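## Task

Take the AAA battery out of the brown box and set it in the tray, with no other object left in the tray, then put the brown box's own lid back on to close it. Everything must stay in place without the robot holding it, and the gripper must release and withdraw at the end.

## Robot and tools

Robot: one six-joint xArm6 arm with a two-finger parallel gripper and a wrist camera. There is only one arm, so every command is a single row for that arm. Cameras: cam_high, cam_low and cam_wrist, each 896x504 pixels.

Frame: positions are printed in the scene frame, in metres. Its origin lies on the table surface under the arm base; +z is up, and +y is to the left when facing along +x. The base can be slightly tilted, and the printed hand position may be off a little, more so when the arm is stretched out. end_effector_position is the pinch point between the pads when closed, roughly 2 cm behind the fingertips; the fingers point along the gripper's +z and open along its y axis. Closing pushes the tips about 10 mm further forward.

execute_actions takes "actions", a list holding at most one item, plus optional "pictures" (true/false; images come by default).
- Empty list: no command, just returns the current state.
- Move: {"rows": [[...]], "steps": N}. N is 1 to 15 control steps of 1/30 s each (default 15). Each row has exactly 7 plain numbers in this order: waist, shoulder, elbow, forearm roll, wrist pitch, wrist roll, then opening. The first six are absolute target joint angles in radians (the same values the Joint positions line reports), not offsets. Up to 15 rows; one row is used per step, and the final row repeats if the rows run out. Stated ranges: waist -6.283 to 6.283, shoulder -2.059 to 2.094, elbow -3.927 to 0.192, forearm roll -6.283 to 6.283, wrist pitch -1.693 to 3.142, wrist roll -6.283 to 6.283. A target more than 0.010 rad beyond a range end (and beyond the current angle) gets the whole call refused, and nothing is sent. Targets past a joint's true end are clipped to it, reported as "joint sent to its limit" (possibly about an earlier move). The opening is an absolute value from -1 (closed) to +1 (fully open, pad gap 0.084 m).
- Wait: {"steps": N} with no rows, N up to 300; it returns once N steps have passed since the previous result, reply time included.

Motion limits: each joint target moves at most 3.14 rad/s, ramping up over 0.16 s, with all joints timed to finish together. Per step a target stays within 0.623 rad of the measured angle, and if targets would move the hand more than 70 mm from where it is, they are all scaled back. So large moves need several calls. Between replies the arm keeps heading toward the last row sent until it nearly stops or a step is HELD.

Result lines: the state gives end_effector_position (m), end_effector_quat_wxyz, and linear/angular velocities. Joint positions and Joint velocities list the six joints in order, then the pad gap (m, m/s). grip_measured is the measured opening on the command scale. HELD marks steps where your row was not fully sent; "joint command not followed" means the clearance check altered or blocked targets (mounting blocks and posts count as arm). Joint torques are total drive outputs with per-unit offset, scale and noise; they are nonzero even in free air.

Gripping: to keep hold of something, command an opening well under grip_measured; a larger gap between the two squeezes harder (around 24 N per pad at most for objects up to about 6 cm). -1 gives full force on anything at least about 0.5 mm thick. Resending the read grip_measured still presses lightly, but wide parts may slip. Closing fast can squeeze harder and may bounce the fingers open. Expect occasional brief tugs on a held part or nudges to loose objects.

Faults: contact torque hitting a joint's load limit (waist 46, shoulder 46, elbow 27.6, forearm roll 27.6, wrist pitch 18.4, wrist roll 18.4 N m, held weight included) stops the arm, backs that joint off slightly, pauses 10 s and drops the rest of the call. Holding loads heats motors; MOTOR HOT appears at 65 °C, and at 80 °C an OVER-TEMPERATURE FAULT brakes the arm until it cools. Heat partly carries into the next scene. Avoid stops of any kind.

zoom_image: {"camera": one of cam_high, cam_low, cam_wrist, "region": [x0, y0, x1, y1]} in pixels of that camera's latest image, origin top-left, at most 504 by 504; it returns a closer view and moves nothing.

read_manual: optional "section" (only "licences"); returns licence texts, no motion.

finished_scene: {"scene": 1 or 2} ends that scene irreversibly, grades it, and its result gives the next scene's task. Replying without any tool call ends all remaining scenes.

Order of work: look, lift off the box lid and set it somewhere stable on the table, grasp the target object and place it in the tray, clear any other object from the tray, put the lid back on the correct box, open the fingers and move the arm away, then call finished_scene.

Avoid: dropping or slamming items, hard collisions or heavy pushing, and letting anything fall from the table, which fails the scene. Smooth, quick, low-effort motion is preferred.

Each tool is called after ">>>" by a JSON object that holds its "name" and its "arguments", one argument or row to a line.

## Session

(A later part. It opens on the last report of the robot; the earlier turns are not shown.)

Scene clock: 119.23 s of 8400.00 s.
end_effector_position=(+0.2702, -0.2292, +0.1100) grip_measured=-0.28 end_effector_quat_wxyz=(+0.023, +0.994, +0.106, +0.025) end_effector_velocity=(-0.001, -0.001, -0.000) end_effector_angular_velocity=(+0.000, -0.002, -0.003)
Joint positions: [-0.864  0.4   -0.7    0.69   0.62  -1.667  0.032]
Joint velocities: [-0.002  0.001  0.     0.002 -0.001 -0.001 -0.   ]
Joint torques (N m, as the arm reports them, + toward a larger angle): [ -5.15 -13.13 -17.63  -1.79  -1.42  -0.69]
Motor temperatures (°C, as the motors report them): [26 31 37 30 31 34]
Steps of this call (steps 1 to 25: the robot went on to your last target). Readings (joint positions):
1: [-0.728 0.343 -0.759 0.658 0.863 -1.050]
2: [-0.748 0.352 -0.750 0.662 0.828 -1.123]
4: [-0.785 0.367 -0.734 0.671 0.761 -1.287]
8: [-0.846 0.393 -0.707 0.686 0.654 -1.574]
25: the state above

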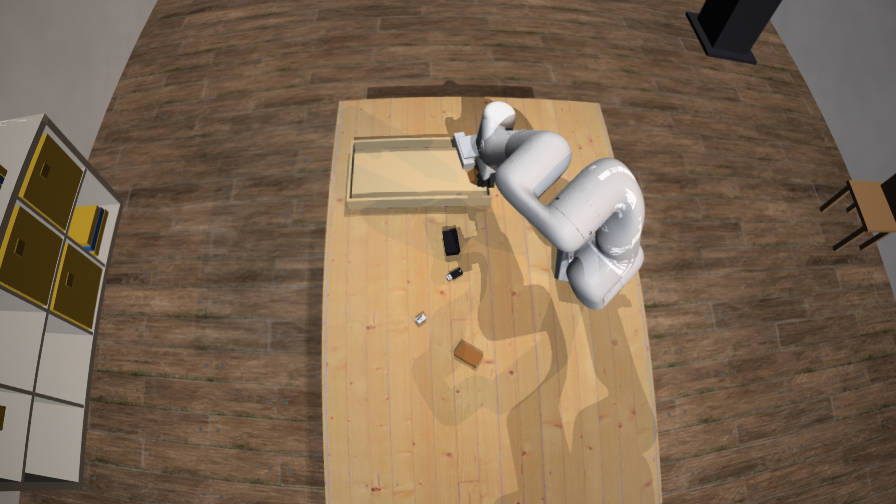

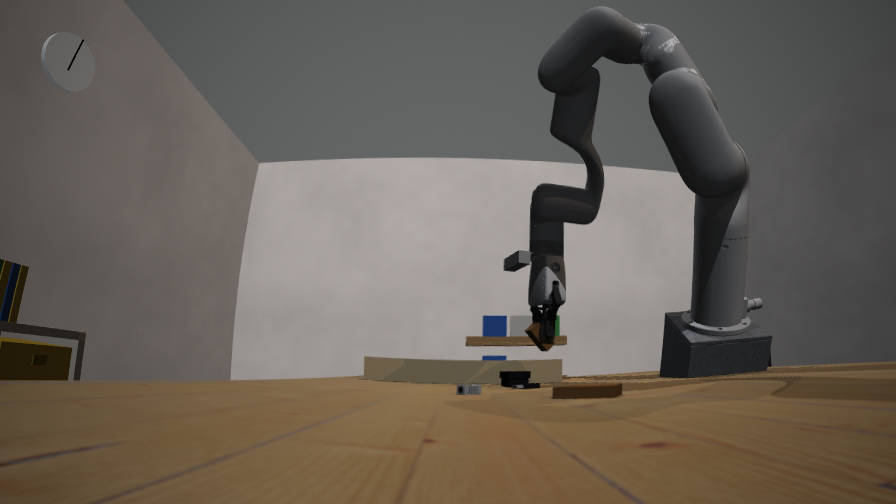

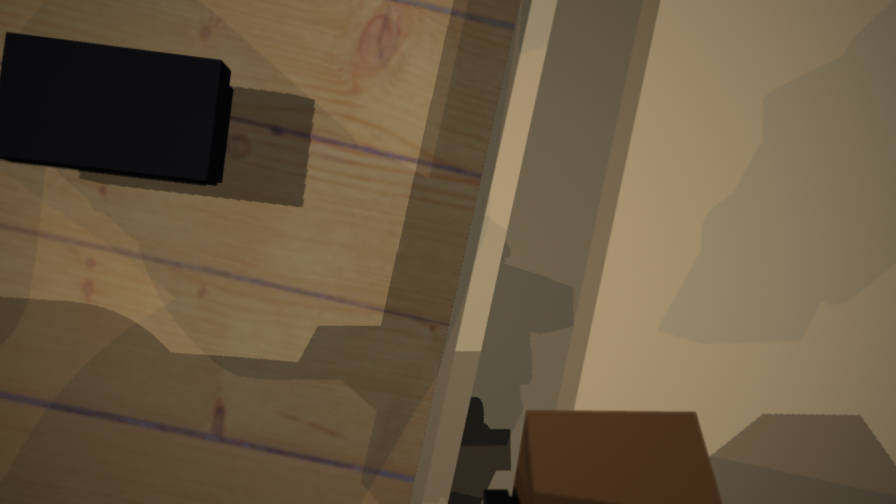

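>>> {"name": "execute_actions", "arguments": {
  "actions": [
    {"rows":[[-0.864,0.58,-0.84,1.22,0.72,-2.08,-0.75]],"steps":15}
  ],
  "pictures": false
}}

>>> {"name": "execute_actions", "arguments": {
  "actions": [
    {"rows":[[-0.864,0.8,-1.002,1.62,0.924,-2.377,-0.75]],"steps":15}
  ],
  "pictures": false
}}

>>> {"name": "execute_actions", "arguments": {
  "actions": [
    {"steps":15}
  ]
}}

Scene clock: 127.57 s of 8400.00 s.
end_effector_position=(+0.3310, -0.2393, +0.0828) grip_measured=-0.28 end_effector_quat_wxyz=(-0.007, +0.979, +0.095, +0.182) end_effector_velocity=(+0.018, -0.007, +0.009) end_effector_angular_velocity=(-0.020, -0.067, +0.012)
Joint positions: [-0.864  0.578 -0.838  1.213  0.719 -2.075  0.032]
Joint velocities: [-0.001  0.005 -0.027  0.077  0.015 -0.066 -0.   ]
Joint torques (N m, as the arm reports them, + toward a larger angle): [ -5.65 -15.21 -16.03  -2.01  -0.9   -0.69]
Motor temperatures (°C, as the motors report them): [25 31 37 30 32 34]
Steps of this call (steps 1 to 15: the robot went on to your last target; steps 16 to 90: nothing new was sent; then 4.83 s passed at rest; steps 91 to 105: all 15 steps of this action). Readings (joint positions):
91: [-0.864 0.400 -0.700 0.691 0.620 -1.668]
92: [-0.864 0.402 -0.702 0.698 0.622 -1.674]
94: [-0.864 0.421 -0.718 0.757 0.633 -1.720]
98: [-0.864 0.521 -0.794 1.043 0.686 -1.942]
105: the state above

Scene clock: 128.07 s of 8400.00 s.
end_effector_position=(+0.3996, -0.2508, +0.0555) grip_measured=-0.28 end_effector_quat_wxyz=(-0.030, +0.936, +0.084, +0.339) end_effector_velocity=(+0.013, -0.005, +0.008) end_effector_angular_velocity=(-0.015, -0.049, +0.004)
Joint positions: [-0.864  0.797 -1.001  1.616  0.922 -2.374  0.032]
Joint velocities: [-0.001  0.006 -0.021  0.041  0.022 -0.032  0.   ]
Joint torques (N m, as the arm reports them, + toward a larger angle): [ -6.26 -16.89 -14.65  -1.65  -0.28  -0.65]
Motor temperatures (°C, as the motors report them): [25 31 37 30 32 34]
Steps of this call (steps 1 to 15: all 15 steps of this action). Readings (joint positions):
1: [-0.864 0.578 -0.839 1.216 0.720 -2.077]
2: [-0.864 0.582 -0.843 1.225 0.724 -2.084]
4: [-0.864 0.612 -0.867 1.285 0.754 -2.129]
8: [-0.864 0.751 -0.964 1.526 0.876 -2.307]
15: the state above

Scene clock: 128.57 s of 8400.00 s.
end_effector_position=(+0.3999, -0.2509, +0.0550) grip_measured=-0.28 end_effector_quat_wxyz=(-0.030, +0.936, +0.083, +0.341) end_effector_velocity=(-0.000, +0.000, -0.001) end_effector_angular_velocity=(+0.002, +0.001, -0.003)
Joint positions: [-0.864  0.8   -1.002  1.62   0.924 -2.377  0.032]
Joint velocities: [ 0.     0.002  0.     0.001 -0.     0.001 -0.   ]
Joint torques (N m, as the arm reports them, + toward a larger angle): [ -6.52 -17.36 -15.58  -1.39   0.    -0.72]
Motor temperatures (°C, as the motors report them): [25 31 37 30 32 34]
Steps of this call (steps 1 to 15: the robot went on to your last target). Readings (joint positions):
1: [-0.864 0.798 -1.002 1.617 0.923 -2.375]
2: [-0.864 0.798 -1.002 1.618 0.923 -2.376]
4: [-0.864 0.799 -1.002 1.619 0.924 -2.376]
8: [-0.864 0.799 -1.002 1.620 0.924 -2.377]
15: the state above
The arm was judged still, so your last target was given up. Only a new action makes it travel on or press farther. Fingers that are still opening or closing keep moving.

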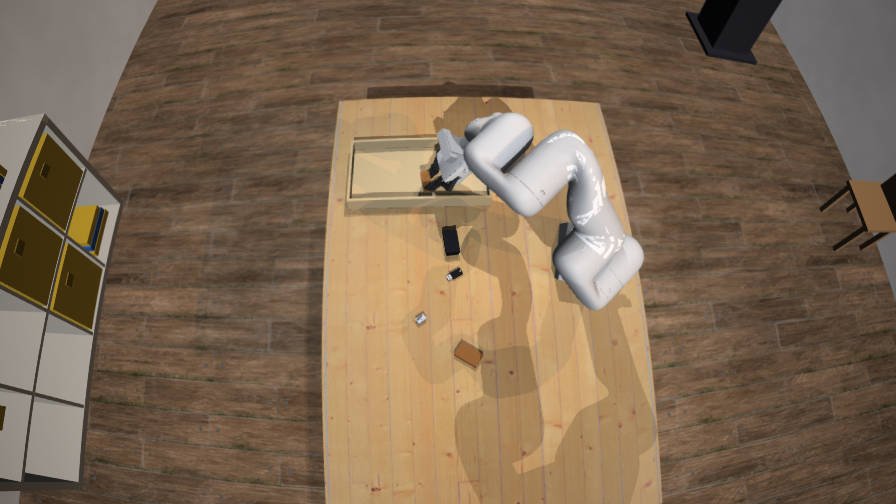

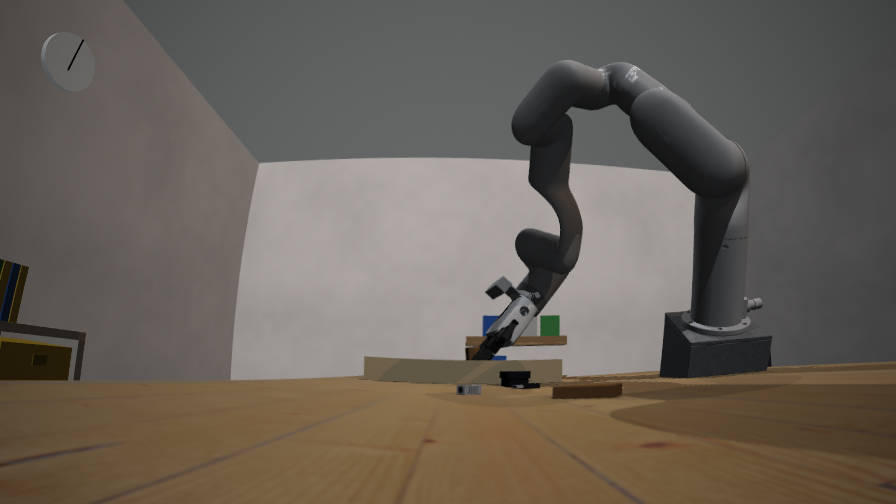

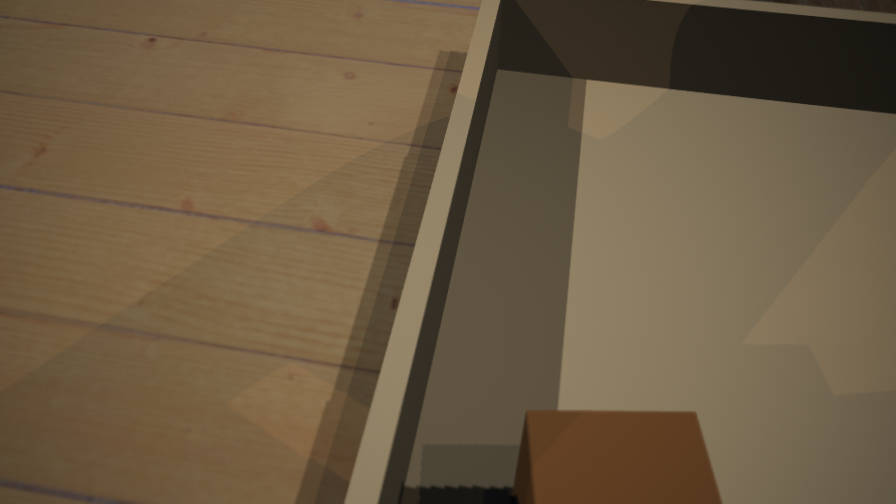

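Ramp slowly to B.

>>> {"name": "execute_actions", "arguments": {
  "actions": [
    {"rows":[[-0.864,0.82,-1.024,1.645,0.948,-2.388,-0.75],[-0.864,0.84,-1.046,1.67,0.972,-2.399,-0.75],[-0.864,0.86,-1.068,1.693,0.996,-2.41,-0.75],[-0.864,0.88,-1.09,1.716,1.02,-2.42,-0.75],[-0.864,0.9,-1.112,1.738,1.044,-2.43,-0.75],[-0.864,0.92,-1.133,1.76,1.068,-2.44,-0.75],[-0.864,0.94,-1.154,1.782,1.092,-2.45,-0.75],[-0.864,0.96,-1.175,1.804,1.116,-2.46,-0.75],[-0.864,0.98,-1.196,1.826,1.14,-2.47,-0.75],[-0.864,1.0,-1.217,1.848,1.164,-2.48,-0.75],[-0.864,1.02,-1.238,1.87,1.188,-2.49,-0.75],[-0.864,1.04,-1.259,1.89,1.212,-2.5,-0.75],[-0.864,1.065,-1.283,1.91,1.237,-2.512,-0.75],[-0.864,1.09,-1.307,1.932,1.262,-2.524,-0.75]],"steps":15}
  ],
  "pictures": false
}}

>>> {"name": "execute_actions", "arguments": {
  "actions": [
    {"steps":40}
  ]
}}

Scene clock: 140.63 s of 8400.00 s.
end_effector_position=(+0.4877, -0.2806, +0.0645) grip_measured=-0.28 end_effector_quat_wxyz=(-0.044, +0.858, +0.079, +0.506) end_effector_velocity=(+0.175, -0.088, +0.023) end_effector_angular_velocity=(+0.057, -0.897, +0.023)
Joint positions: [-0.864  1.036 -1.254  1.882  1.204 -2.498  0.032]
Joint velocities: [-0.     0.643 -0.65   0.6    0.691 -0.31   0.   ]
Joint torques (N m, as the arm reports them, + toward a larger angle): [ -7.27 -19.91 -14.05  -1.59   0.35  -0.56]
Motor temperatures (°C, as the motors report them): [26 31 37 30 31 34]
Steps of this call (steps 1 to 90: nothing new was sent; then 8.57 s passed at rest; steps 91 to 105: all 15 steps of this action). Readings (joint positions):
91: [-0.864 0.800 -1.002 1.620 0.925 -2.377]
92: [-0.864 0.804 -1.006 1.626 0.930 -2.380]
94: [-0.864 0.825 -1.030 1.652 0.956 -2.392]
98: [-0.864 0.896 -1.107 1.732 1.039 -2.427]
105: the state above

Scene clock: 141.97 s of 8400.00 s.
end_effector_position=(+0.5011, -0.2877, +0.0662) grip_measured=-0.28 end_effector_quat_wxyz=(-0.043, +0.838, +0.080, +0.538) end_effector_velocity=(-0.000, -0.000, +0.000) end_effector_angular_velocity=(+0.000, -0.001, -0.001)
Joint positions: [-0.864  1.09  -1.307  1.932  1.262 -2.524  0.032]
Joint velocities: [-0.001  0.    -0.001  0.001  0.     0.    -0.   ]
Joint torques (N m, as the arm reports them, + toward a larger angle): [ -7.32 -20.43 -16.19  -0.77   0.91  -0.69]
Motor temperatures (°C, as the motors report them): [26 31 37 30 31 34]
Steps of this call (steps 1 to 30: the robot went on to your last target; steps 31 to 40: nothing new was sent). Readings (joint positions):
1: [-0.864 1.056 -1.274 1.901 1.225 -2.507]
2: [-0.864 1.071 -1.287 1.913 1.239 -2.514]
4: [-0.864 1.084 -1.299 1.925 1.253 -2.520]
8: [-0.864 1.088 -1.306 1.931 1.261 -2.523]
40: the state above
The arm was judged still, so your last target was given up. Only a new action makes it travel on or press farther. Fingers that are still opening or closing keep moving.

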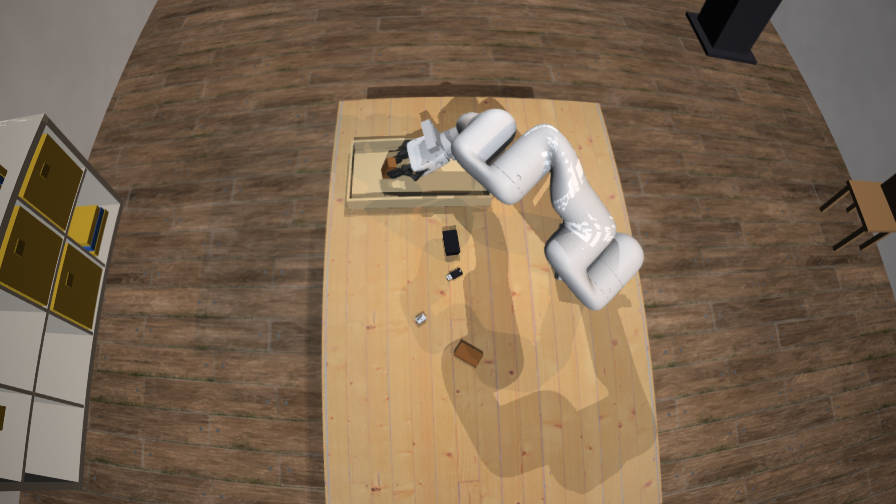

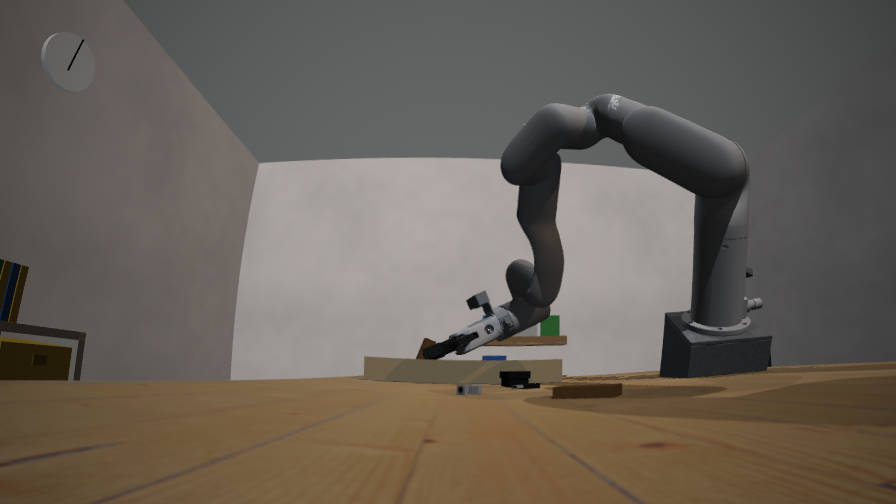

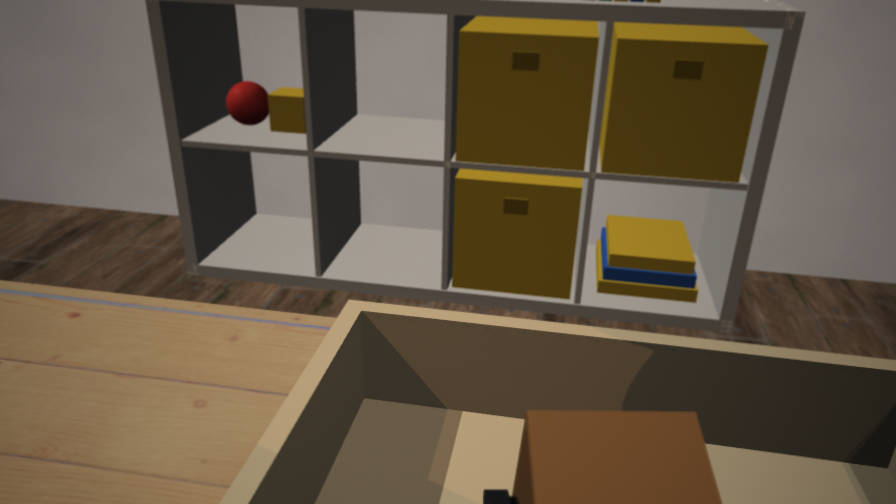

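>>> {"name": "execute_actions", "arguments": {
  "actions": [
    {"rows":[[-0.864,1.13,-1.347,1.98,1.33,-2.54,-0.75],[-0.864,1.13,-1.347,1.98,1.33,-2.54,-0.75],[-0.864,1.13,-1.347,1.98,1.33,-2.54,-0.75],[-0.864,1.17,-1.387,2.03,1.41,-2.555,-0.75],[-0.864,1.17,-1.387,2.03,1.41,-2.555,-0.75],[-0.864,1.17,-1.387,2.03,1.41,-2.555,-0.75],[-0.864,1.21,-1.427,2.08,1.48,-2.57,-0.75]],"steps":15}
  ],
  "pictures": false
}}

>>> {"name": "execute_actions", "arguments": {
  "actions": [
    {"steps":30}
  ],
  "pictures": false
}}

>>> {"name": "execute_actions", "arguments": {
  "actions": [
    {"rows":[[-0.864,0.85,-1.08,2.0,1.35,-2.55,-0.75]],"steps":15}
  ]
}}

>>> {"name": "zoom_image", "arguments": {
  "camera": "cam_high",
  "region": [330,90,530,230]
}}

Scene clock: 150.13 s of 8400.00 s.
end_effector_position=(+0.5364, -0.2976, +0.0936) grip_measured=-0.28 end_effector_quat_wxyz=(-0.050, +0.761, +0.081, +0.641) end_effector_velocity=(+0.011, -0.003, +0.017) end_effector_angular_velocity=(-0.011, -0.064, +0.009)
Joint positions: [-0.864  1.209 -1.425  2.078  1.477 -2.569  0.032]
Joint velocities: [-0.001  0.009 -0.027  0.028  0.045 -0.01   0.   ]
Joint torques (N m, as the arm reports them, + toward a larger angle): [ -7.48 -21.53 -16.05  -0.46   1.48  -0.76]
Motor temperatures (°C, as the motors report them): [26 32 38 30 31 34]
Steps of this call (steps 1 to 90: nothing new was sent; then 4.67 s passed at rest; steps 91 to 105: all 15 steps of this action). Readings (joint positions):
91: [-0.864 1.090 -1.307 1.932 1.263 -2.524]
92: [-0.864 1.094 -1.311 1.937 1.270 -2.526]
94: [-0.864 1.113 -1.331 1.961 1.303 -2.534]
98: [-0.864 1.164 -1.381 2.023 1.398 -2.553]
105: the state above

Scene clock: 151.13 s of 8400.00 s.
end_effector_position=(+0.5370, -0.2978, +0.0944) grip_measured=-0.28 end_effector_quat_wxyz=(-0.049, +0.760, +0.081, +0.643) end_effector_velocity=(+0.000, -0.001, +0.001) end_effector_angular_velocity=(-0.001, -0.001, -0.001)
Joint positions: [-0.864  1.21  -1.427  2.08   1.48  -2.57   0.032]
Joint velocities: [-0.    -0.    -0.001  0.002 -0.    -0.001 -0.   ]
Joint torques (N m, as the arm reports them, + toward a larger angle): [ -7.43 -21.59 -16.44  -0.24   1.39  -0.76]
Motor temperatures (°C, as the motors report them): [26 32 38 30 31 34]
Steps of this call (steps 1 to 15: the robot went on to your last target; steps 16 to 30: nothing new was sent). Readings (joint positions):
1: [-0.864 1.209 -1.426 2.079 1.478 -2.570]
2: [-0.864 1.209 -1.426 2.079 1.479 -2.570]
4: [-0.864 1.209 -1.427 2.079 1.479 -2.570]
8: [-0.864 1.210 -1.427 2.080 1.480 -2.570]
30: the state above
The arm was judged still, so your last target was given up. Only a new action makes it travel on or press farther. Fingers that are still opening or closing keep moving.

Scene clock: 151.63 s of 8400.00 s.
end_effector_position=(+0.5073, -0.2408, +0.1415) grip_measured=-0.28 end_effector_quat_wxyz=(-0.041, +0.805, +0.084, +0.586) end_effector_velocity=(-0.010, +0.005, -0.011) end_effector_angular_velocity=(+0.013, +0.031, -0.011)
Joint positions: [-0.864  0.854 -1.081  2.001  1.351 -2.55   0.032]
Joint velocities: [-0.    -0.008  0.032 -0.008 -0.015  0.001 -0.   ]
Joint torques (N m, as the arm reports them, + toward a larger angle): [ -7.02 -19.2  -18.02  -0.44   1.09  -0.73]
Motor temperatures (°C, as the motors report them): [26 32 38 30 31 34]
Steps of this call (steps 1 to 15: all 15 steps of this action). Readings (joint positions):
1: [-0.864 1.209 -1.426 2.080 1.480 -2.570]
2: [-0.864 1.204 -1.419 2.078 1.477 -2.570]
4: [-0.864 1.150 -1.361 2.065 1.455 -2.566]
8: [-0.864 0.924 -1.159 2.018 1.380 -2.554]
15: the state above

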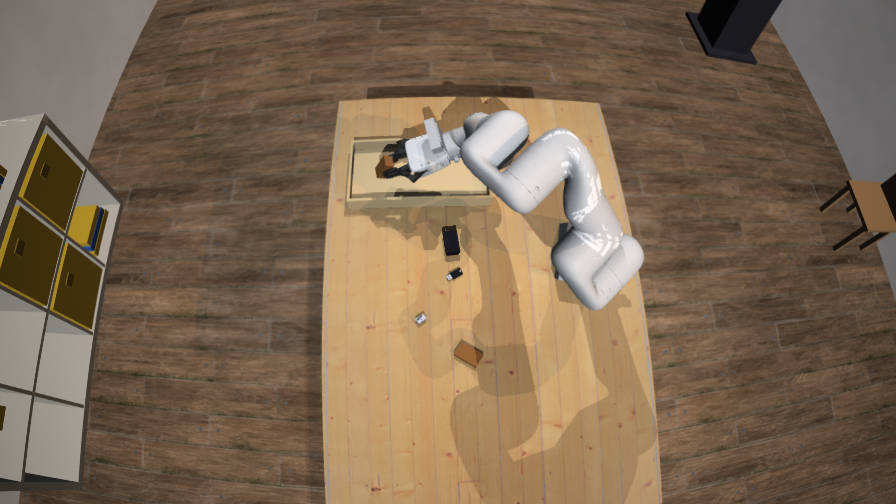

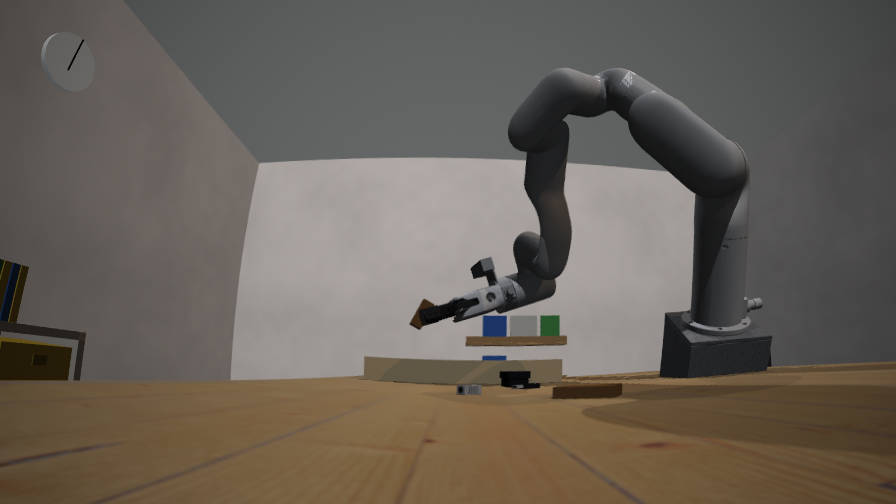

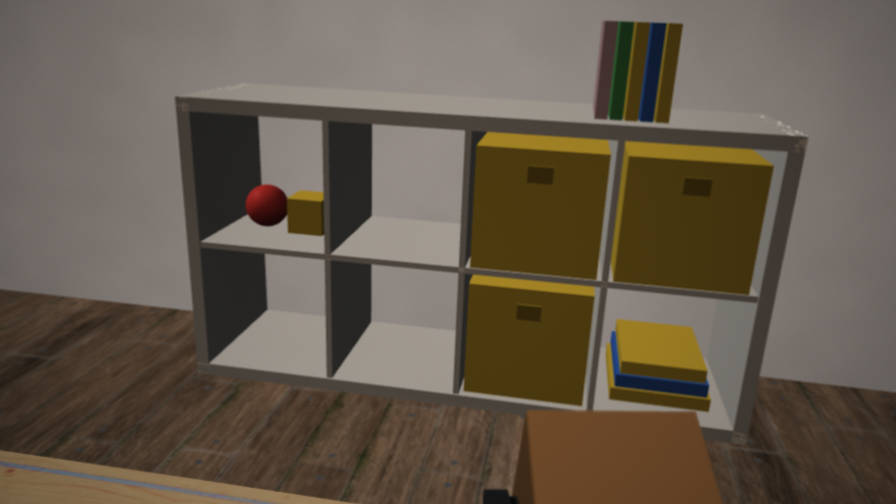

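Region (330, 90, 530, 230) of cam_high's 896x504 image, scaled by 2.520, with more detail than that image has; it fills the top 353 rows of this view, and the rest is white.

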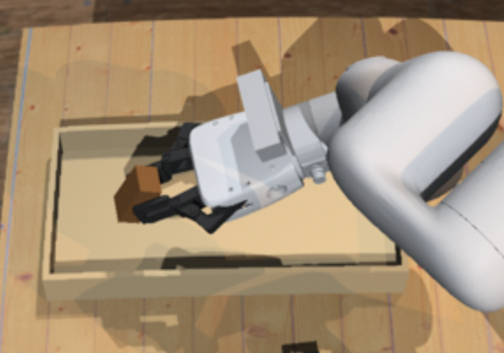

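Back to the tool-down pose to check.

>>> {"name": "execute_actions", "arguments": {
  "actions": [
    {"rows":[[-0.864,0.62,-0.85,1.62,0.924,-2.377,-0.75]],"steps":15}
  ]
}}

>>> {"name": "execute_actions", "arguments": {
  "actions": [
    {"rows":[[-0.864,0.36,-0.68,0.69,0.62,-1.667,-0.75]],"steps":15}
  ],
  "pictures": false
}}

>>> {"name": "execute_actions", "arguments": {
  "actions": [
    {"steps":10}
  ]
}}

Scene clock: 155.33 s of 8400.00 s.
end_effector_position=(+0.3939, -0.2190, +0.0926) grip_measured=-0.28 end_effector_quat_wxyz=(-0.022, +0.932, +0.092, +0.351) end_effector_velocity=(-0.024, -0.000, -0.011) end_effector_angular_velocity=(-0.022, +0.091, -0.010)
Joint positions: [-0.864  0.623 -0.853  1.625  0.93  -2.379  0.032]
Joint velocities: [ 0.004 -0.02   0.033 -0.06  -0.073  0.03   0.   ]
Joint torques (N m, as the arm reports them, + toward a larger angle): [ -5.8  -15.23 -16.57  -1.05   0.04  -0.86]
Motor temperatures (°C, as the motors report them): [26 32 38 30 31 34]
Steps of this call (steps 1 to 15: the robot went on to your last target; steps 16 to 90: nothing new was sent; then 0.20 s passed at rest; steps 91 to 105: all 15 steps of this action). Readings (joint positions):
91: [-0.864 0.850 -1.080 1.999 1.349 -2.550]
92: [-0.864 0.846 -1.076 1.993 1.341 -2.546]
94: [-0.864 0.816 -1.046 1.941 1.282 -2.522]
98: [-0.864 0.698 -0.928 1.749 1.070 -2.436]
105: the state above

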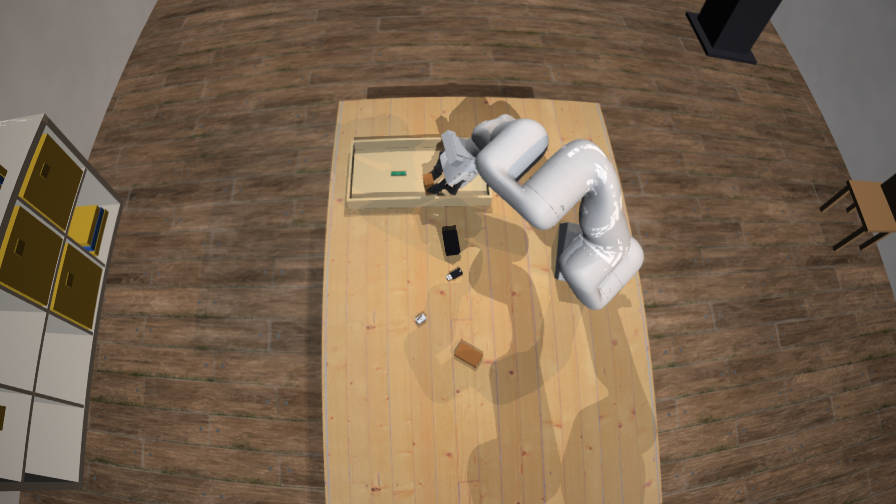

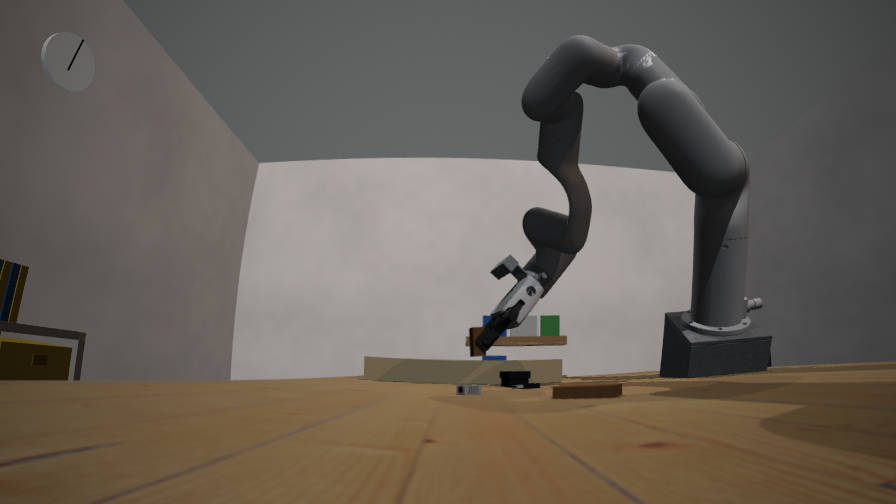

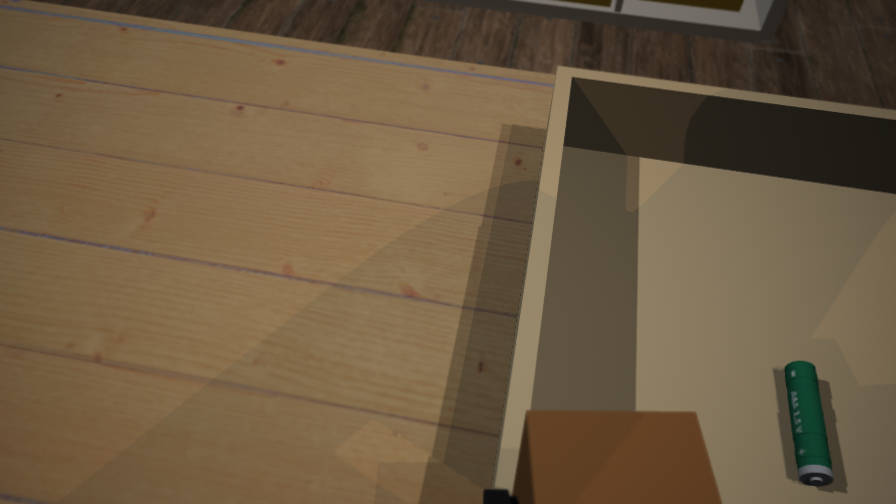

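Scene clock: 155.83 s of 8400.00 s.
end_effector_position=(+0.2761, -0.2247, +0.1183) grip_measured=-0.28 end_effector_quat_wxyz=(+0.026, +0.993, +0.103, +0.043) end_effector_velocity=(-0.061, -0.019, +0.016) end_effector_angular_velocity=(-0.183, +0.367, +0.174)
Joint positions: [-0.864  0.366 -0.685  0.733  0.629 -1.689  0.032]
Joint velocities: [ 0.003 -0.084  0.072 -0.643 -0.125  0.322  0.   ]
Joint torques (N m, as the arm reports them, + toward a larger angle): [ -5.13 -10.71 -17.23   1.01  -1.22  -1.13]
Motor temperatures (°C, as the motors report them): [26 32 38 30 31 34]
Steps of this call (steps 1 to 15: all 15 steps of this action). Readings (joint positions):
1: [-0.864 0.622 -0.852 1.623 0.927 -2.378]
2: [-0.864 0.619 -0.850 1.614 0.922 -2.369]
4: [-0.864 0.596 -0.833 1.555 0.892 -2.310]
8: [-0.864 0.477 -0.756 1.241 0.757 -2.008]
15: the state above

Scene clock: 156.17 s of 8400.00 s.
end_effector_position=(+0.2719, -0.2259, +0.1191) grip_measured=-0.28 end_effector_quat_wxyz=(+0.030, +0.993, +0.109, +0.031) end_effector_velocity=(+0.000, -0.000, +0.002) end_effector_angular_velocity=(-0.006, +0.002, +0.005)
Joint positions: [-0.864  0.361 -0.68   0.691  0.62  -1.668  0.032]
Joint velocities: [ 0.001 -0.006  0.001 -0.009 -0.002  0.003 -0.   ]
Joint torques (N m, as the arm reports them, + toward a larger angle): [ -5.06 -12.47 -17.8   -1.8   -1.42  -0.71]
Motor temperatures (°C, as the motors report them): [26 32 38 30 31 34]
Steps of this call (steps 1 to 10: the robot went on to your last target). Readings (joint positions):
1: [-0.864 0.364 -0.683 0.716 0.625 -1.681]
2: [-0.864 0.363 -0.682 0.707 0.624 -1.676]
4: [-0.864 0.362 -0.681 0.697 0.622 -1.671]
8: [-0.864 0.361 -0.680 0.692 0.620 -1.668]
10: the state above

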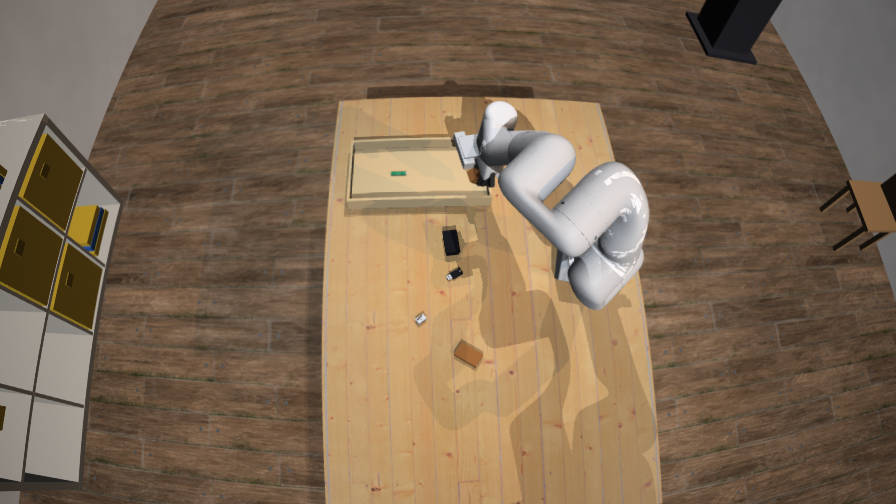

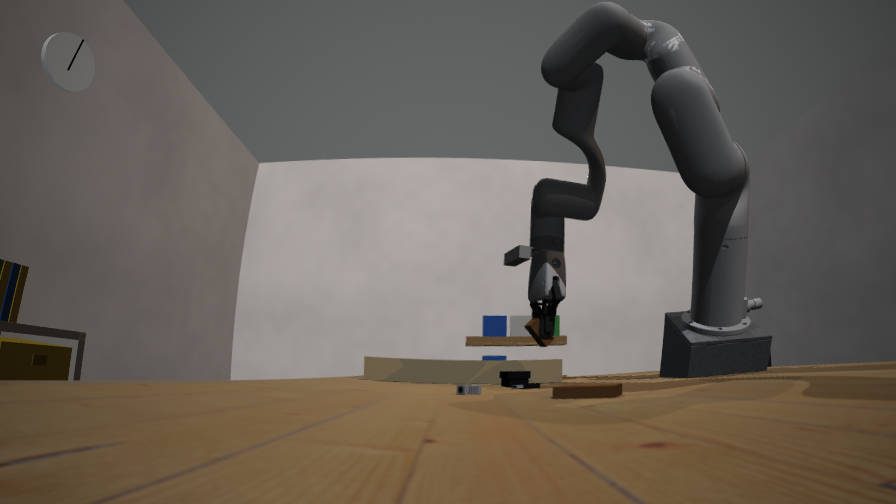

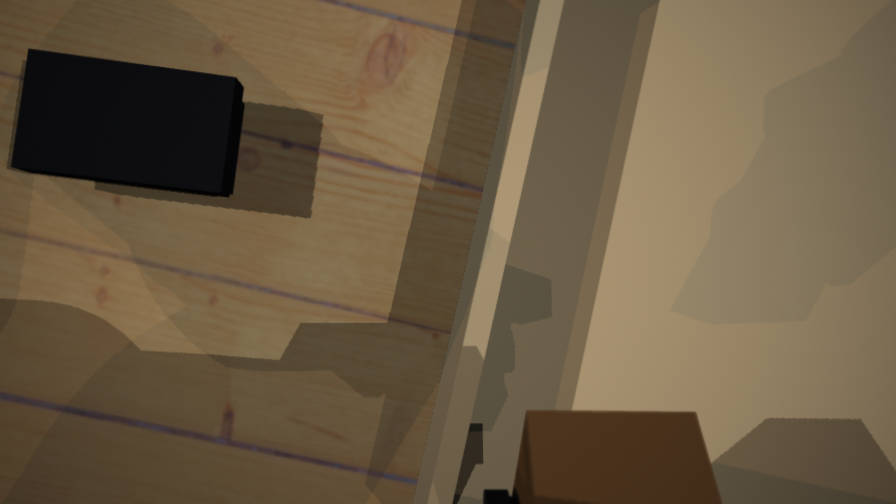

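Return box.

>>> {"name": "execute_actions", "arguments": {
  "actions": [
    {"rows":[[-0.4,0.2,-0.9,0.58,1.4,-0.4,-0.75]],"steps":15}
  ],
  "pictures": false
}}

>>> {"name": "execute_actions", "arguments": {
  "actions": [
    {"rows":[[-0.4,0.2,-0.9,0.58,1.4,-0.4,-0.75]],"steps":8}
  ],
  "pictures": false
}}

>>> {"name": "execute_actions", "arguments": {
  "actions": [
    {"rows":[[-0.221,0.492,-1.122,0.584,1.526,-0.1,-0.75]],"steps":15}
  ],
  "pictures": false
}}

>>> {"name": "execute_actions", "arguments": {
  "actions": [
    {"rows":[[-0.207,0.525,-1.128,0.597,1.5,-0.11,-0.75],[-0.207,0.525,-1.128,0.597,1.5,-0.11,-0.75],[-0.192,0.559,-1.134,0.61,1.472,-0.12,-0.75],[-0.192,0.559,-1.134,0.61,1.472,-0.12,-0.75],[-0.178,0.592,-1.139,0.624,1.445,-0.131,-0.75],[-0.178,0.592,-1.139,0.624,1.445,-0.131,-0.75],[-0.17,0.61,-1.142,0.631,1.431,-0.136,-0.75],[-0.17,0.61,-1.142,0.631,1.431,-0.136,-0.75],[-0.166,0.619,-1.144,0.634,1.424,-0.139,-0.75],[-0.166,0.619,-1.144,0.634,1.424,-0.139,-0.75],[-0.163,0.625,-1.145,0.637,1.418,-0.141,-0.75]],"steps":15}
  ],
  "pictures": false
}}

>>> {"name": "execute_actions", "arguments": {
  "actions": [
    {"steps":15}
  ],
  "pictures": false
}}

>>> {"name": "execute_actions", "arguments": {
  "actions": [
    {"rows":[[-0.163,0.625,-1.145,0.637,1.418,-0.141,0.5]],"steps":10}
  ],
  "pictures": false
}}

>>> {"name": "execute_actions", "arguments": {
  "actions": [
    {"rows":[[-0.221,0.492,-1.122,0.584,1.526,-0.1,0.6]],"steps":10}
  ],
  "pictures": false
}}

>>> {"name": "execute_actions", "arguments": {
  "actions": [
    {"rows":[[-0.1,0.0,-0.85,0.58,1.3,-0.05,0.6]],"steps":15}
  ],
  "pictures": false
}}

>>> {"name": "execute_actions", "arguments": {
  "actions": [
    {"rows":[[0.44,-0.26,-0.41,0.756,0.496,0.41,0.6]],"steps":15}
  ],
  "pictures": false
}}

>>> {"name": "execute_actions", "arguments": {
  "actions": [
    {"steps":20}
  ],
  "pictures": false
}}

>>> {"name": "execute_actions", "arguments": {
  "actions": [
    {"rows":[[0.532,-0.086,-0.44,1.026,0.37,0.2,0.6]],"steps":15}
  ]
}}

Scene clock: 169.10 s of 8400.00 s.
end_effector_position=(+0.3523, -0.0557, +0.1309) grip_measured=-0.28 end_effector_quat_wxyz=(-0.132, +0.988, +0.038, -0.070) end_effector_velocity=(+0.040, +0.399, +0.052) end_effector_angular_velocity=(+0.417, +1.052, -0.958)
Joint positions: [-0.558  0.254 -0.825  0.618  1.117 -1.091  0.032]
Joint velocities: [ 0.629 -0.214 -0.294 -0.149  1.117  1.935 -0.   ]
Joint torques (N m, as the arm reports them, + toward a larger angle): [ -6.88 -12.75 -17.37  -1.59  -0.8   -0.45]
Motor temperatures (°C, as the motors report them): [25 31 38 30 32 34]
Steps of this call (steps 1 to 30: the robot went on to your last target; steps 31 to 90: nothing new was sent; then 9.43 s passed at rest; steps 91 to 105: all 15 steps of this action). Readings (joint positions):
91: [-0.864 0.360 -0.680 0.690 0.621 -1.666]
92: [-0.859 0.359 -0.682 0.689 0.629 -1.658]
94: [-0.822 0.347 -0.699 0.679 0.684 -1.603]
98: [-0.715 0.308 -0.752 0.655 0.839 -1.448]
105: the state above

Scene clock: 169.37 s of 8400.00 s.
end_effector_position=(+0.3503, +0.0319, +0.1480) grip_measured=-0.28 end_effector_quat_wxyz=(-0.147, +0.955, -0.159, -0.200) end_effector_velocity=(-0.022, +0.167, +0.046) end_effector_angular_velocity=(-0.185, +0.757, -0.784)
Joint positions: [-0.417  0.206 -0.892  0.585  1.367 -0.491  0.032]
Joint velocities: [ 0.281 -0.103 -0.133 -0.064  0.489  1.34  -0.   ]
Joint torques (N m, as the arm reports them, + toward a larger angle): [ -9.79 -10.94 -15.63  -1.99  -1.09  -1.69]
Motor temperatures (°C, as the motors report them): [25 31 38 30 32 34]
Steps of this call (steps 1 to 8: all 8 steps of this action). Readings (joint positions):
1: [-0.537 0.247 -0.835 0.613 1.154 -1.023]
2: [-0.517 0.240 -0.844 0.608 1.190 -0.949]
4: [-0.478 0.227 -0.863 0.599 1.259 -0.781]
8: the state above

Scene clock: 169.87 s of 8400.00 s.
end_effector_position=(+0.3545, +0.0846, +0.0894) grip_measured=-0.28 end_effector_quat_wxyz=(-0.110, +0.885, -0.269, -0.364) end_effector_velocity=(+0.005, +0.002, +0.002) end_effector_angular_velocity=(-0.012, +0.007, -0.008)
Joint positions: [-0.223  0.489 -1.121  0.584  1.525 -0.102  0.032]
Joint velocities: [ 0.005  0.004 -0.021 -0.001  0.011  0.027 -0.   ]
Joint torques (N m, as the arm reports them, + toward a larger angle): [ -7.48 -15.98 -14.22  -2.04   0.37  -0.8 ]
Motor temperatures (°C, as the motors report them): [26 31 38 30 32 34]
Steps of this call (steps 1 to 15: all 15 steps of this action). Readings (joint positions):
1: [-0.409 0.203 -0.896 0.583 1.380 -0.454]
2: [-0.402 0.208 -0.903 0.582 1.392 -0.424]
4: [-0.366 0.260 -0.949 0.582 1.424 -0.343]
8: [-0.250 0.448 -1.082 0.584 1.502 -0.156]
15: the state above

Scene clock: 170.37 s of 8400.00 s.
end_effector_position=(+0.3522, +0.0831, +0.0302) grip_measured=-0.28 end_effector_quat_wxyz=(-0.110, +0.884, -0.268, -0.366) end_effector_velocity=(+0.007, -0.000, -0.013) end_effector_angular_velocity=(-0.005, -0.025, +0.005)
Joint positions: [-0.164  0.623 -1.144  0.636  1.42  -0.14   0.032]
Joint velocities: [ 0.014  0.025 -0.014  0.019 -0.035 -0.012 -0.   ]
Joint torques (N m, as the arm reports them, + toward a larger angle): [ -7.87 -17.7  -13.74  -2.43   0.18  -0.76]
Motor temperatures (°C, as the motors report them): [26 31 38 30 32 34]
Steps of this call (steps 1 to 15: all 15 steps of this action). Readings (joint positions):
1: [-0.223 0.490 -1.122 0.584 1.525 -0.102]
2: [-0.221 0.494 -1.123 0.586 1.520 -0.103]
4: [-0.211 0.517 -1.129 0.595 1.503 -0.109]
8: [-0.183 0.580 -1.136 0.619 1.455 -0.127]
15: the state above

Scene clock: 170.87 s of 8400.00 s.
end_effector_position=(+0.3523, +0.0830, +0.0291) grip_measured=-0.28 end_effector_quat_wxyz=(-0.110, +0.885, -0.268, -0.366) end_effector_velocity=(-0.001, +0.000, -0.000) end_effector_angular_velocity=(+0.000, +0.003, +0.001)
Joint positions: [-0.163  0.625 -1.145  0.637  1.418 -0.141  0.032]
Joint velocities: [ 0.001  0.001  0.001 -0.001  0.     0.    -0.   ]
Joint torques (N m, as the arm reports them, + toward a larger angle): [ -7.64 -17.22 -13.25  -2.03   0.28  -0.8 ]
Motor temperatures (°C, as the motors report them): [26 31 38 30 32 34]
Steps of this call (steps 1 to 15: the robot went on to your last target). Readings (joint positions):
1: [-0.164 0.623 -1.145 0.636 1.420 -0.140]
2: [-0.164 0.623 -1.145 0.637 1.419 -0.141]
4: [-0.164 0.624 -1.145 0.637 1.418 -0.141]
8: [-0.163 0.624 -1.145 0.637 1.418 -0.141]
15: the state above
The arm was judged still, so your last target was given up. Only a new action makes it travel on or press farther. Fingers that are still opening or closing keep moving.

Scene clock: 171.20 s of 8400.00 s.
end_effector_position=(+0.3522, +0.0830, +0.0291) grip_measured=+0.49 end_effector_quat_wxyz=(-0.110, +0.884, -0.268, -0.366) end_effector_velocity=(-0.000, +0.000, +0.000) end_effector_angular_velocity=(+0.000, +0.001, +0.001)
Joint positions: [-0.163  0.625 -1.145  0.637  1.418 -0.141  0.065]
Joint velocities: [ 0.    -0.001  0.001 -0.001  0.    -0.     0.   ]
Joint torques (N m, as the arm reports them, + toward a larger angle): [ -7.58 -17.36 -13.36  -2.04   0.3   -0.78]
Motor temperatures (°C, as the motors report them): [26 31 38 30 32 34]
Steps of this call (steps 1 to 10: all 10 steps of this action). Readings (joint positions):
1: [-0.163 0.625 -1.145 0.637 1.418 -0.141]
2: [-0.163 0.625 -1.145 0.637 1.418 -0.141]
4: [-0.163 0.625 -1.145 0.637 1.418 -0.141]
8: [-0.163 0.625 -1.145 0.637 1.418 -0.141]
10: the state above

Scene clock: 171.53 s of 8400.00 s.
end_effector_position=(+0.3556, +0.0850, +0.0880) grip_measured=+0.59 end_effector_quat_wxyz=(-0.109, +0.885, -0.269, -0.364) end_effector_velocity=(-0.050, +0.002, -0.009) end_effector_angular_velocity=(+0.026, +0.142, -0.043)
Joint positions: [-0.22   0.493 -1.124  0.586  1.523 -0.101  0.069]
Joint velocities: [-0.002  0.02   0.076 -0.023  0.051  0.017 -0.   ]
Joint torques (N m, as the arm reports them, + toward a larger angle): [ -7.14 -16.2  -15.91  -1.79   0.29  -0.58]
Motor temperatures (°C, as the motors report them): [26 31 38 30 32 34]
Steps of this call (steps 1 to 10: all 10 steps of this action). Readings (joint positions):
1: [-0.163 0.625 -1.145 0.637 1.419 -0.141]
2: [-0.166 0.619 -1.143 0.634 1.425 -0.138]
4: [-0.186 0.573 -1.130 0.614 1.466 -0.123]
8: [-0.219 0.494 -1.130 0.588 1.517 -0.103]
10: the state above

Scene clock: 172.03 s of 8400.00 s.
end_effector_position=(+0.3632, +0.1426, +0.1503) grip_measured=+0.59 end_effector_quat_wxyz=(-0.048, +0.956, -0.201, -0.208) end_effector_velocity=(-0.021, -0.007, -0.015) end_effector_angular_velocity=(-0.021, +0.018, -0.023)
Joint positions: [-0.101  0.006 -0.853  0.58   1.303 -0.051  0.069]
Joint velocities: [ 0.008 -0.021  0.079 -0.003 -0.044  0.008 -0.   ]
Joint torques (N m, as the arm reports them, + toward a larger angle): [ -5.07 -12.38 -19.42  -1.69  -0.51  -0.73]
Motor temperatures (°C, as the motors report them): [26 31 38 30 32 34]
Steps of this call (steps 1 to 15: all 15 steps of this action). Readings (joint positions):
1: [-0.220 0.493 -1.122 0.585 1.523 -0.101]
2: [-0.218 0.488 -1.116 0.584 1.520 -0.100]
4: [-0.204 0.435 -1.081 0.583 1.491 -0.093]
8: [-0.141 0.177 -0.952 0.582 1.380 -0.068]
15: the state above

Scene clock: 172.53 s of 8400.00 s.
end_effector_position=(+0.3288, +0.2228, +0.0708) grip_measured=+0.59 end_effector_quat_wxyz=(+0.006, +0.959, -0.284, -0.010) end_effector_velocity=(-0.003, +0.019, -0.011) end_effector_angular_velocity=(-0.082, -0.375, -0.138)
Joint positions: [ 0.42  -0.25  -0.426  0.749  0.536  0.39   0.069]
Joint velocities: [ 0.312 -0.155  0.262  0.108 -0.593  0.294  0.   ]
Joint torques (N m, as the arm reports them, + toward a larger angle): [ -6.56  -7.91 -18.58  -2.23  -1.15  -0.75]
Motor temperatures (°C, as the motors report them): [26 31 38 30 32 34]
Steps of this call (steps 1 to 15: all 15 steps of this action). Readings (joint positions):
1: [-0.101 0.005 -0.850 0.580 1.301 -0.050]
2: [-0.095 0.002 -0.845 0.583 1.292 -0.044]
4: [-0.048 -0.022 -0.805 0.600 1.231 0.000]
8: [0.141 -0.112 -0.653 0.660 0.990 0.156]
15: the state above

Scene clock: 173.20 s of 8400.00 s.
end_effector_position=(+0.3295, +0.2240, +0.0705) grip_measured=+0.59 end_effector_quat_wxyz=(+0.005, +0.957, -0.289, +0.004) end_effector_velocity=(-0.001, +0.000, +0.000) end_effector_angular_velocity=(-0.000, +0.001, +0.003)
Joint positions: [ 0.44  -0.26  -0.41   0.756  0.496  0.41   0.069]
Joint velocities: [ 0.001 -0.002  0.001 -0.001  0.001 -0.    -0.   ]
Joint torques (N m, as the arm reports them, + toward a larger angle): [ -2.25 -10.18 -14.3   -1.82  -1.36  -0.74]
Motor temperatures (°C, as the motors report them): [26 31 38 30 32 34]
Steps of this call (steps 1 to 20: the robot went on to your last target). Readings (joint positions):
1: [0.428 -0.254 -0.420 0.752 0.521 0.398]
2: [0.432 -0.256 -0.416 0.753 0.511 0.402]
4: [0.436 -0.258 -0.414 0.755 0.502 0.407]
8: [0.438 -0.259 -0.411 0.756 0.497 0.409]
20: the state above

Scene clock: 173.70 s of 8400.00 s.
end_effector_position=(+0.3229, +0.2216, +0.0246) grip_measured=+0.59 end_effector_quat_wxyz=(-0.000, +0.958, -0.288, +0.002) end_effector_velocity=(+0.000, -0.001, -0.001) end_effector_angular_velocity=(+0.000, -0.004, -0.001)
Joint positions: [ 0.531 -0.088 -0.44   1.024  0.371  0.201  0.069]
Joint velocities: [ 0.003  0.006 -0.001  0.018 -0.008 -0.015 -0.   ]
Joint torques (N m, as the arm reports them, + toward a larger angle): [ -2.53 -11.3  -10.89  -1.72  -1.32  -0.71]
Motor temperatures (°C, as the motors report them): [26 31 38 30 32 34]
Steps of this call (steps 1 to 15: all 15 steps of this action). Readings (joint positions):
1: [0.440 -0.260 -0.410 0.757 0.496 0.409]
2: [0.442 -0.256 -0.411 0.764 0.492 0.403]
4: [0.462 -0.221 -0.419 0.822 0.464 0.357]
8: [0.520 -0.106 -0.434 0.988 0.389 0.230]
15: the state above

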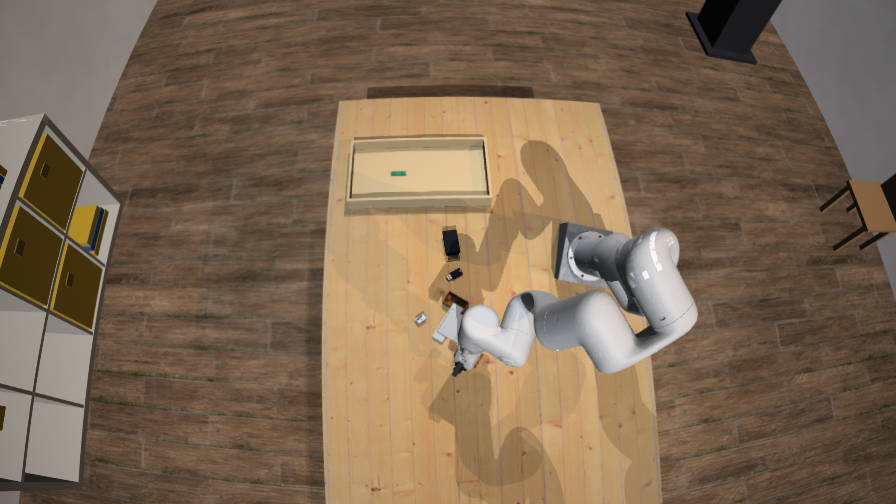

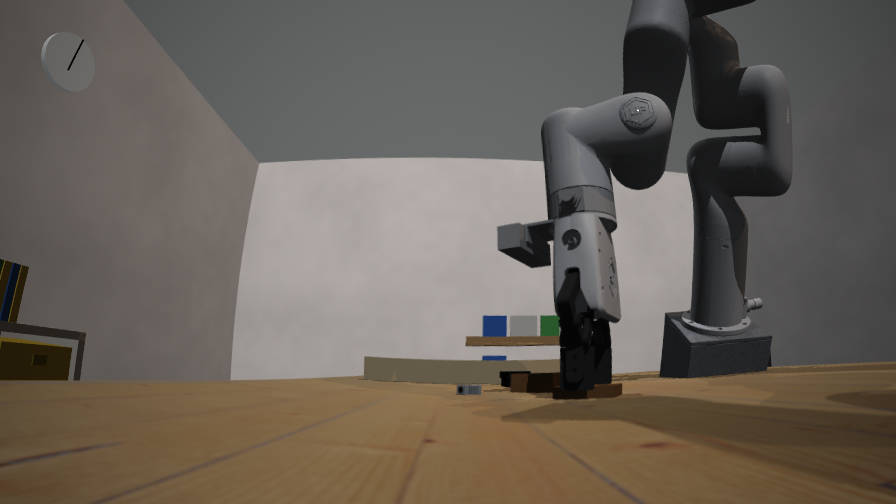

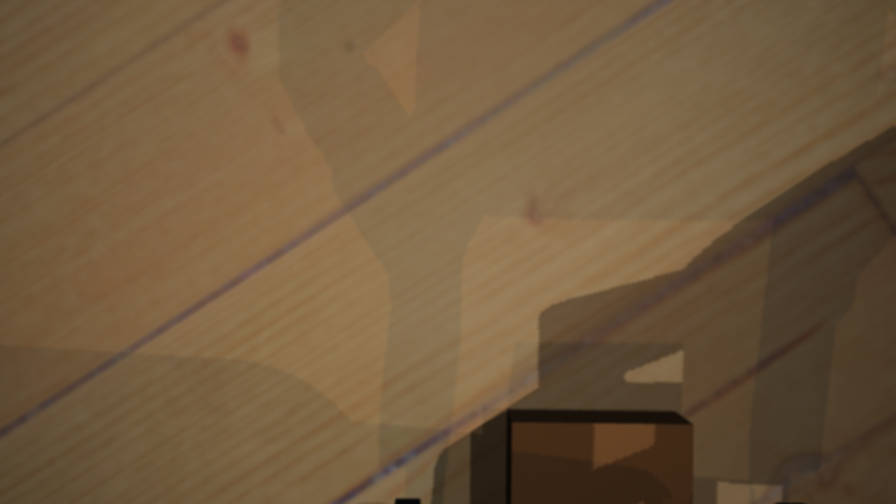

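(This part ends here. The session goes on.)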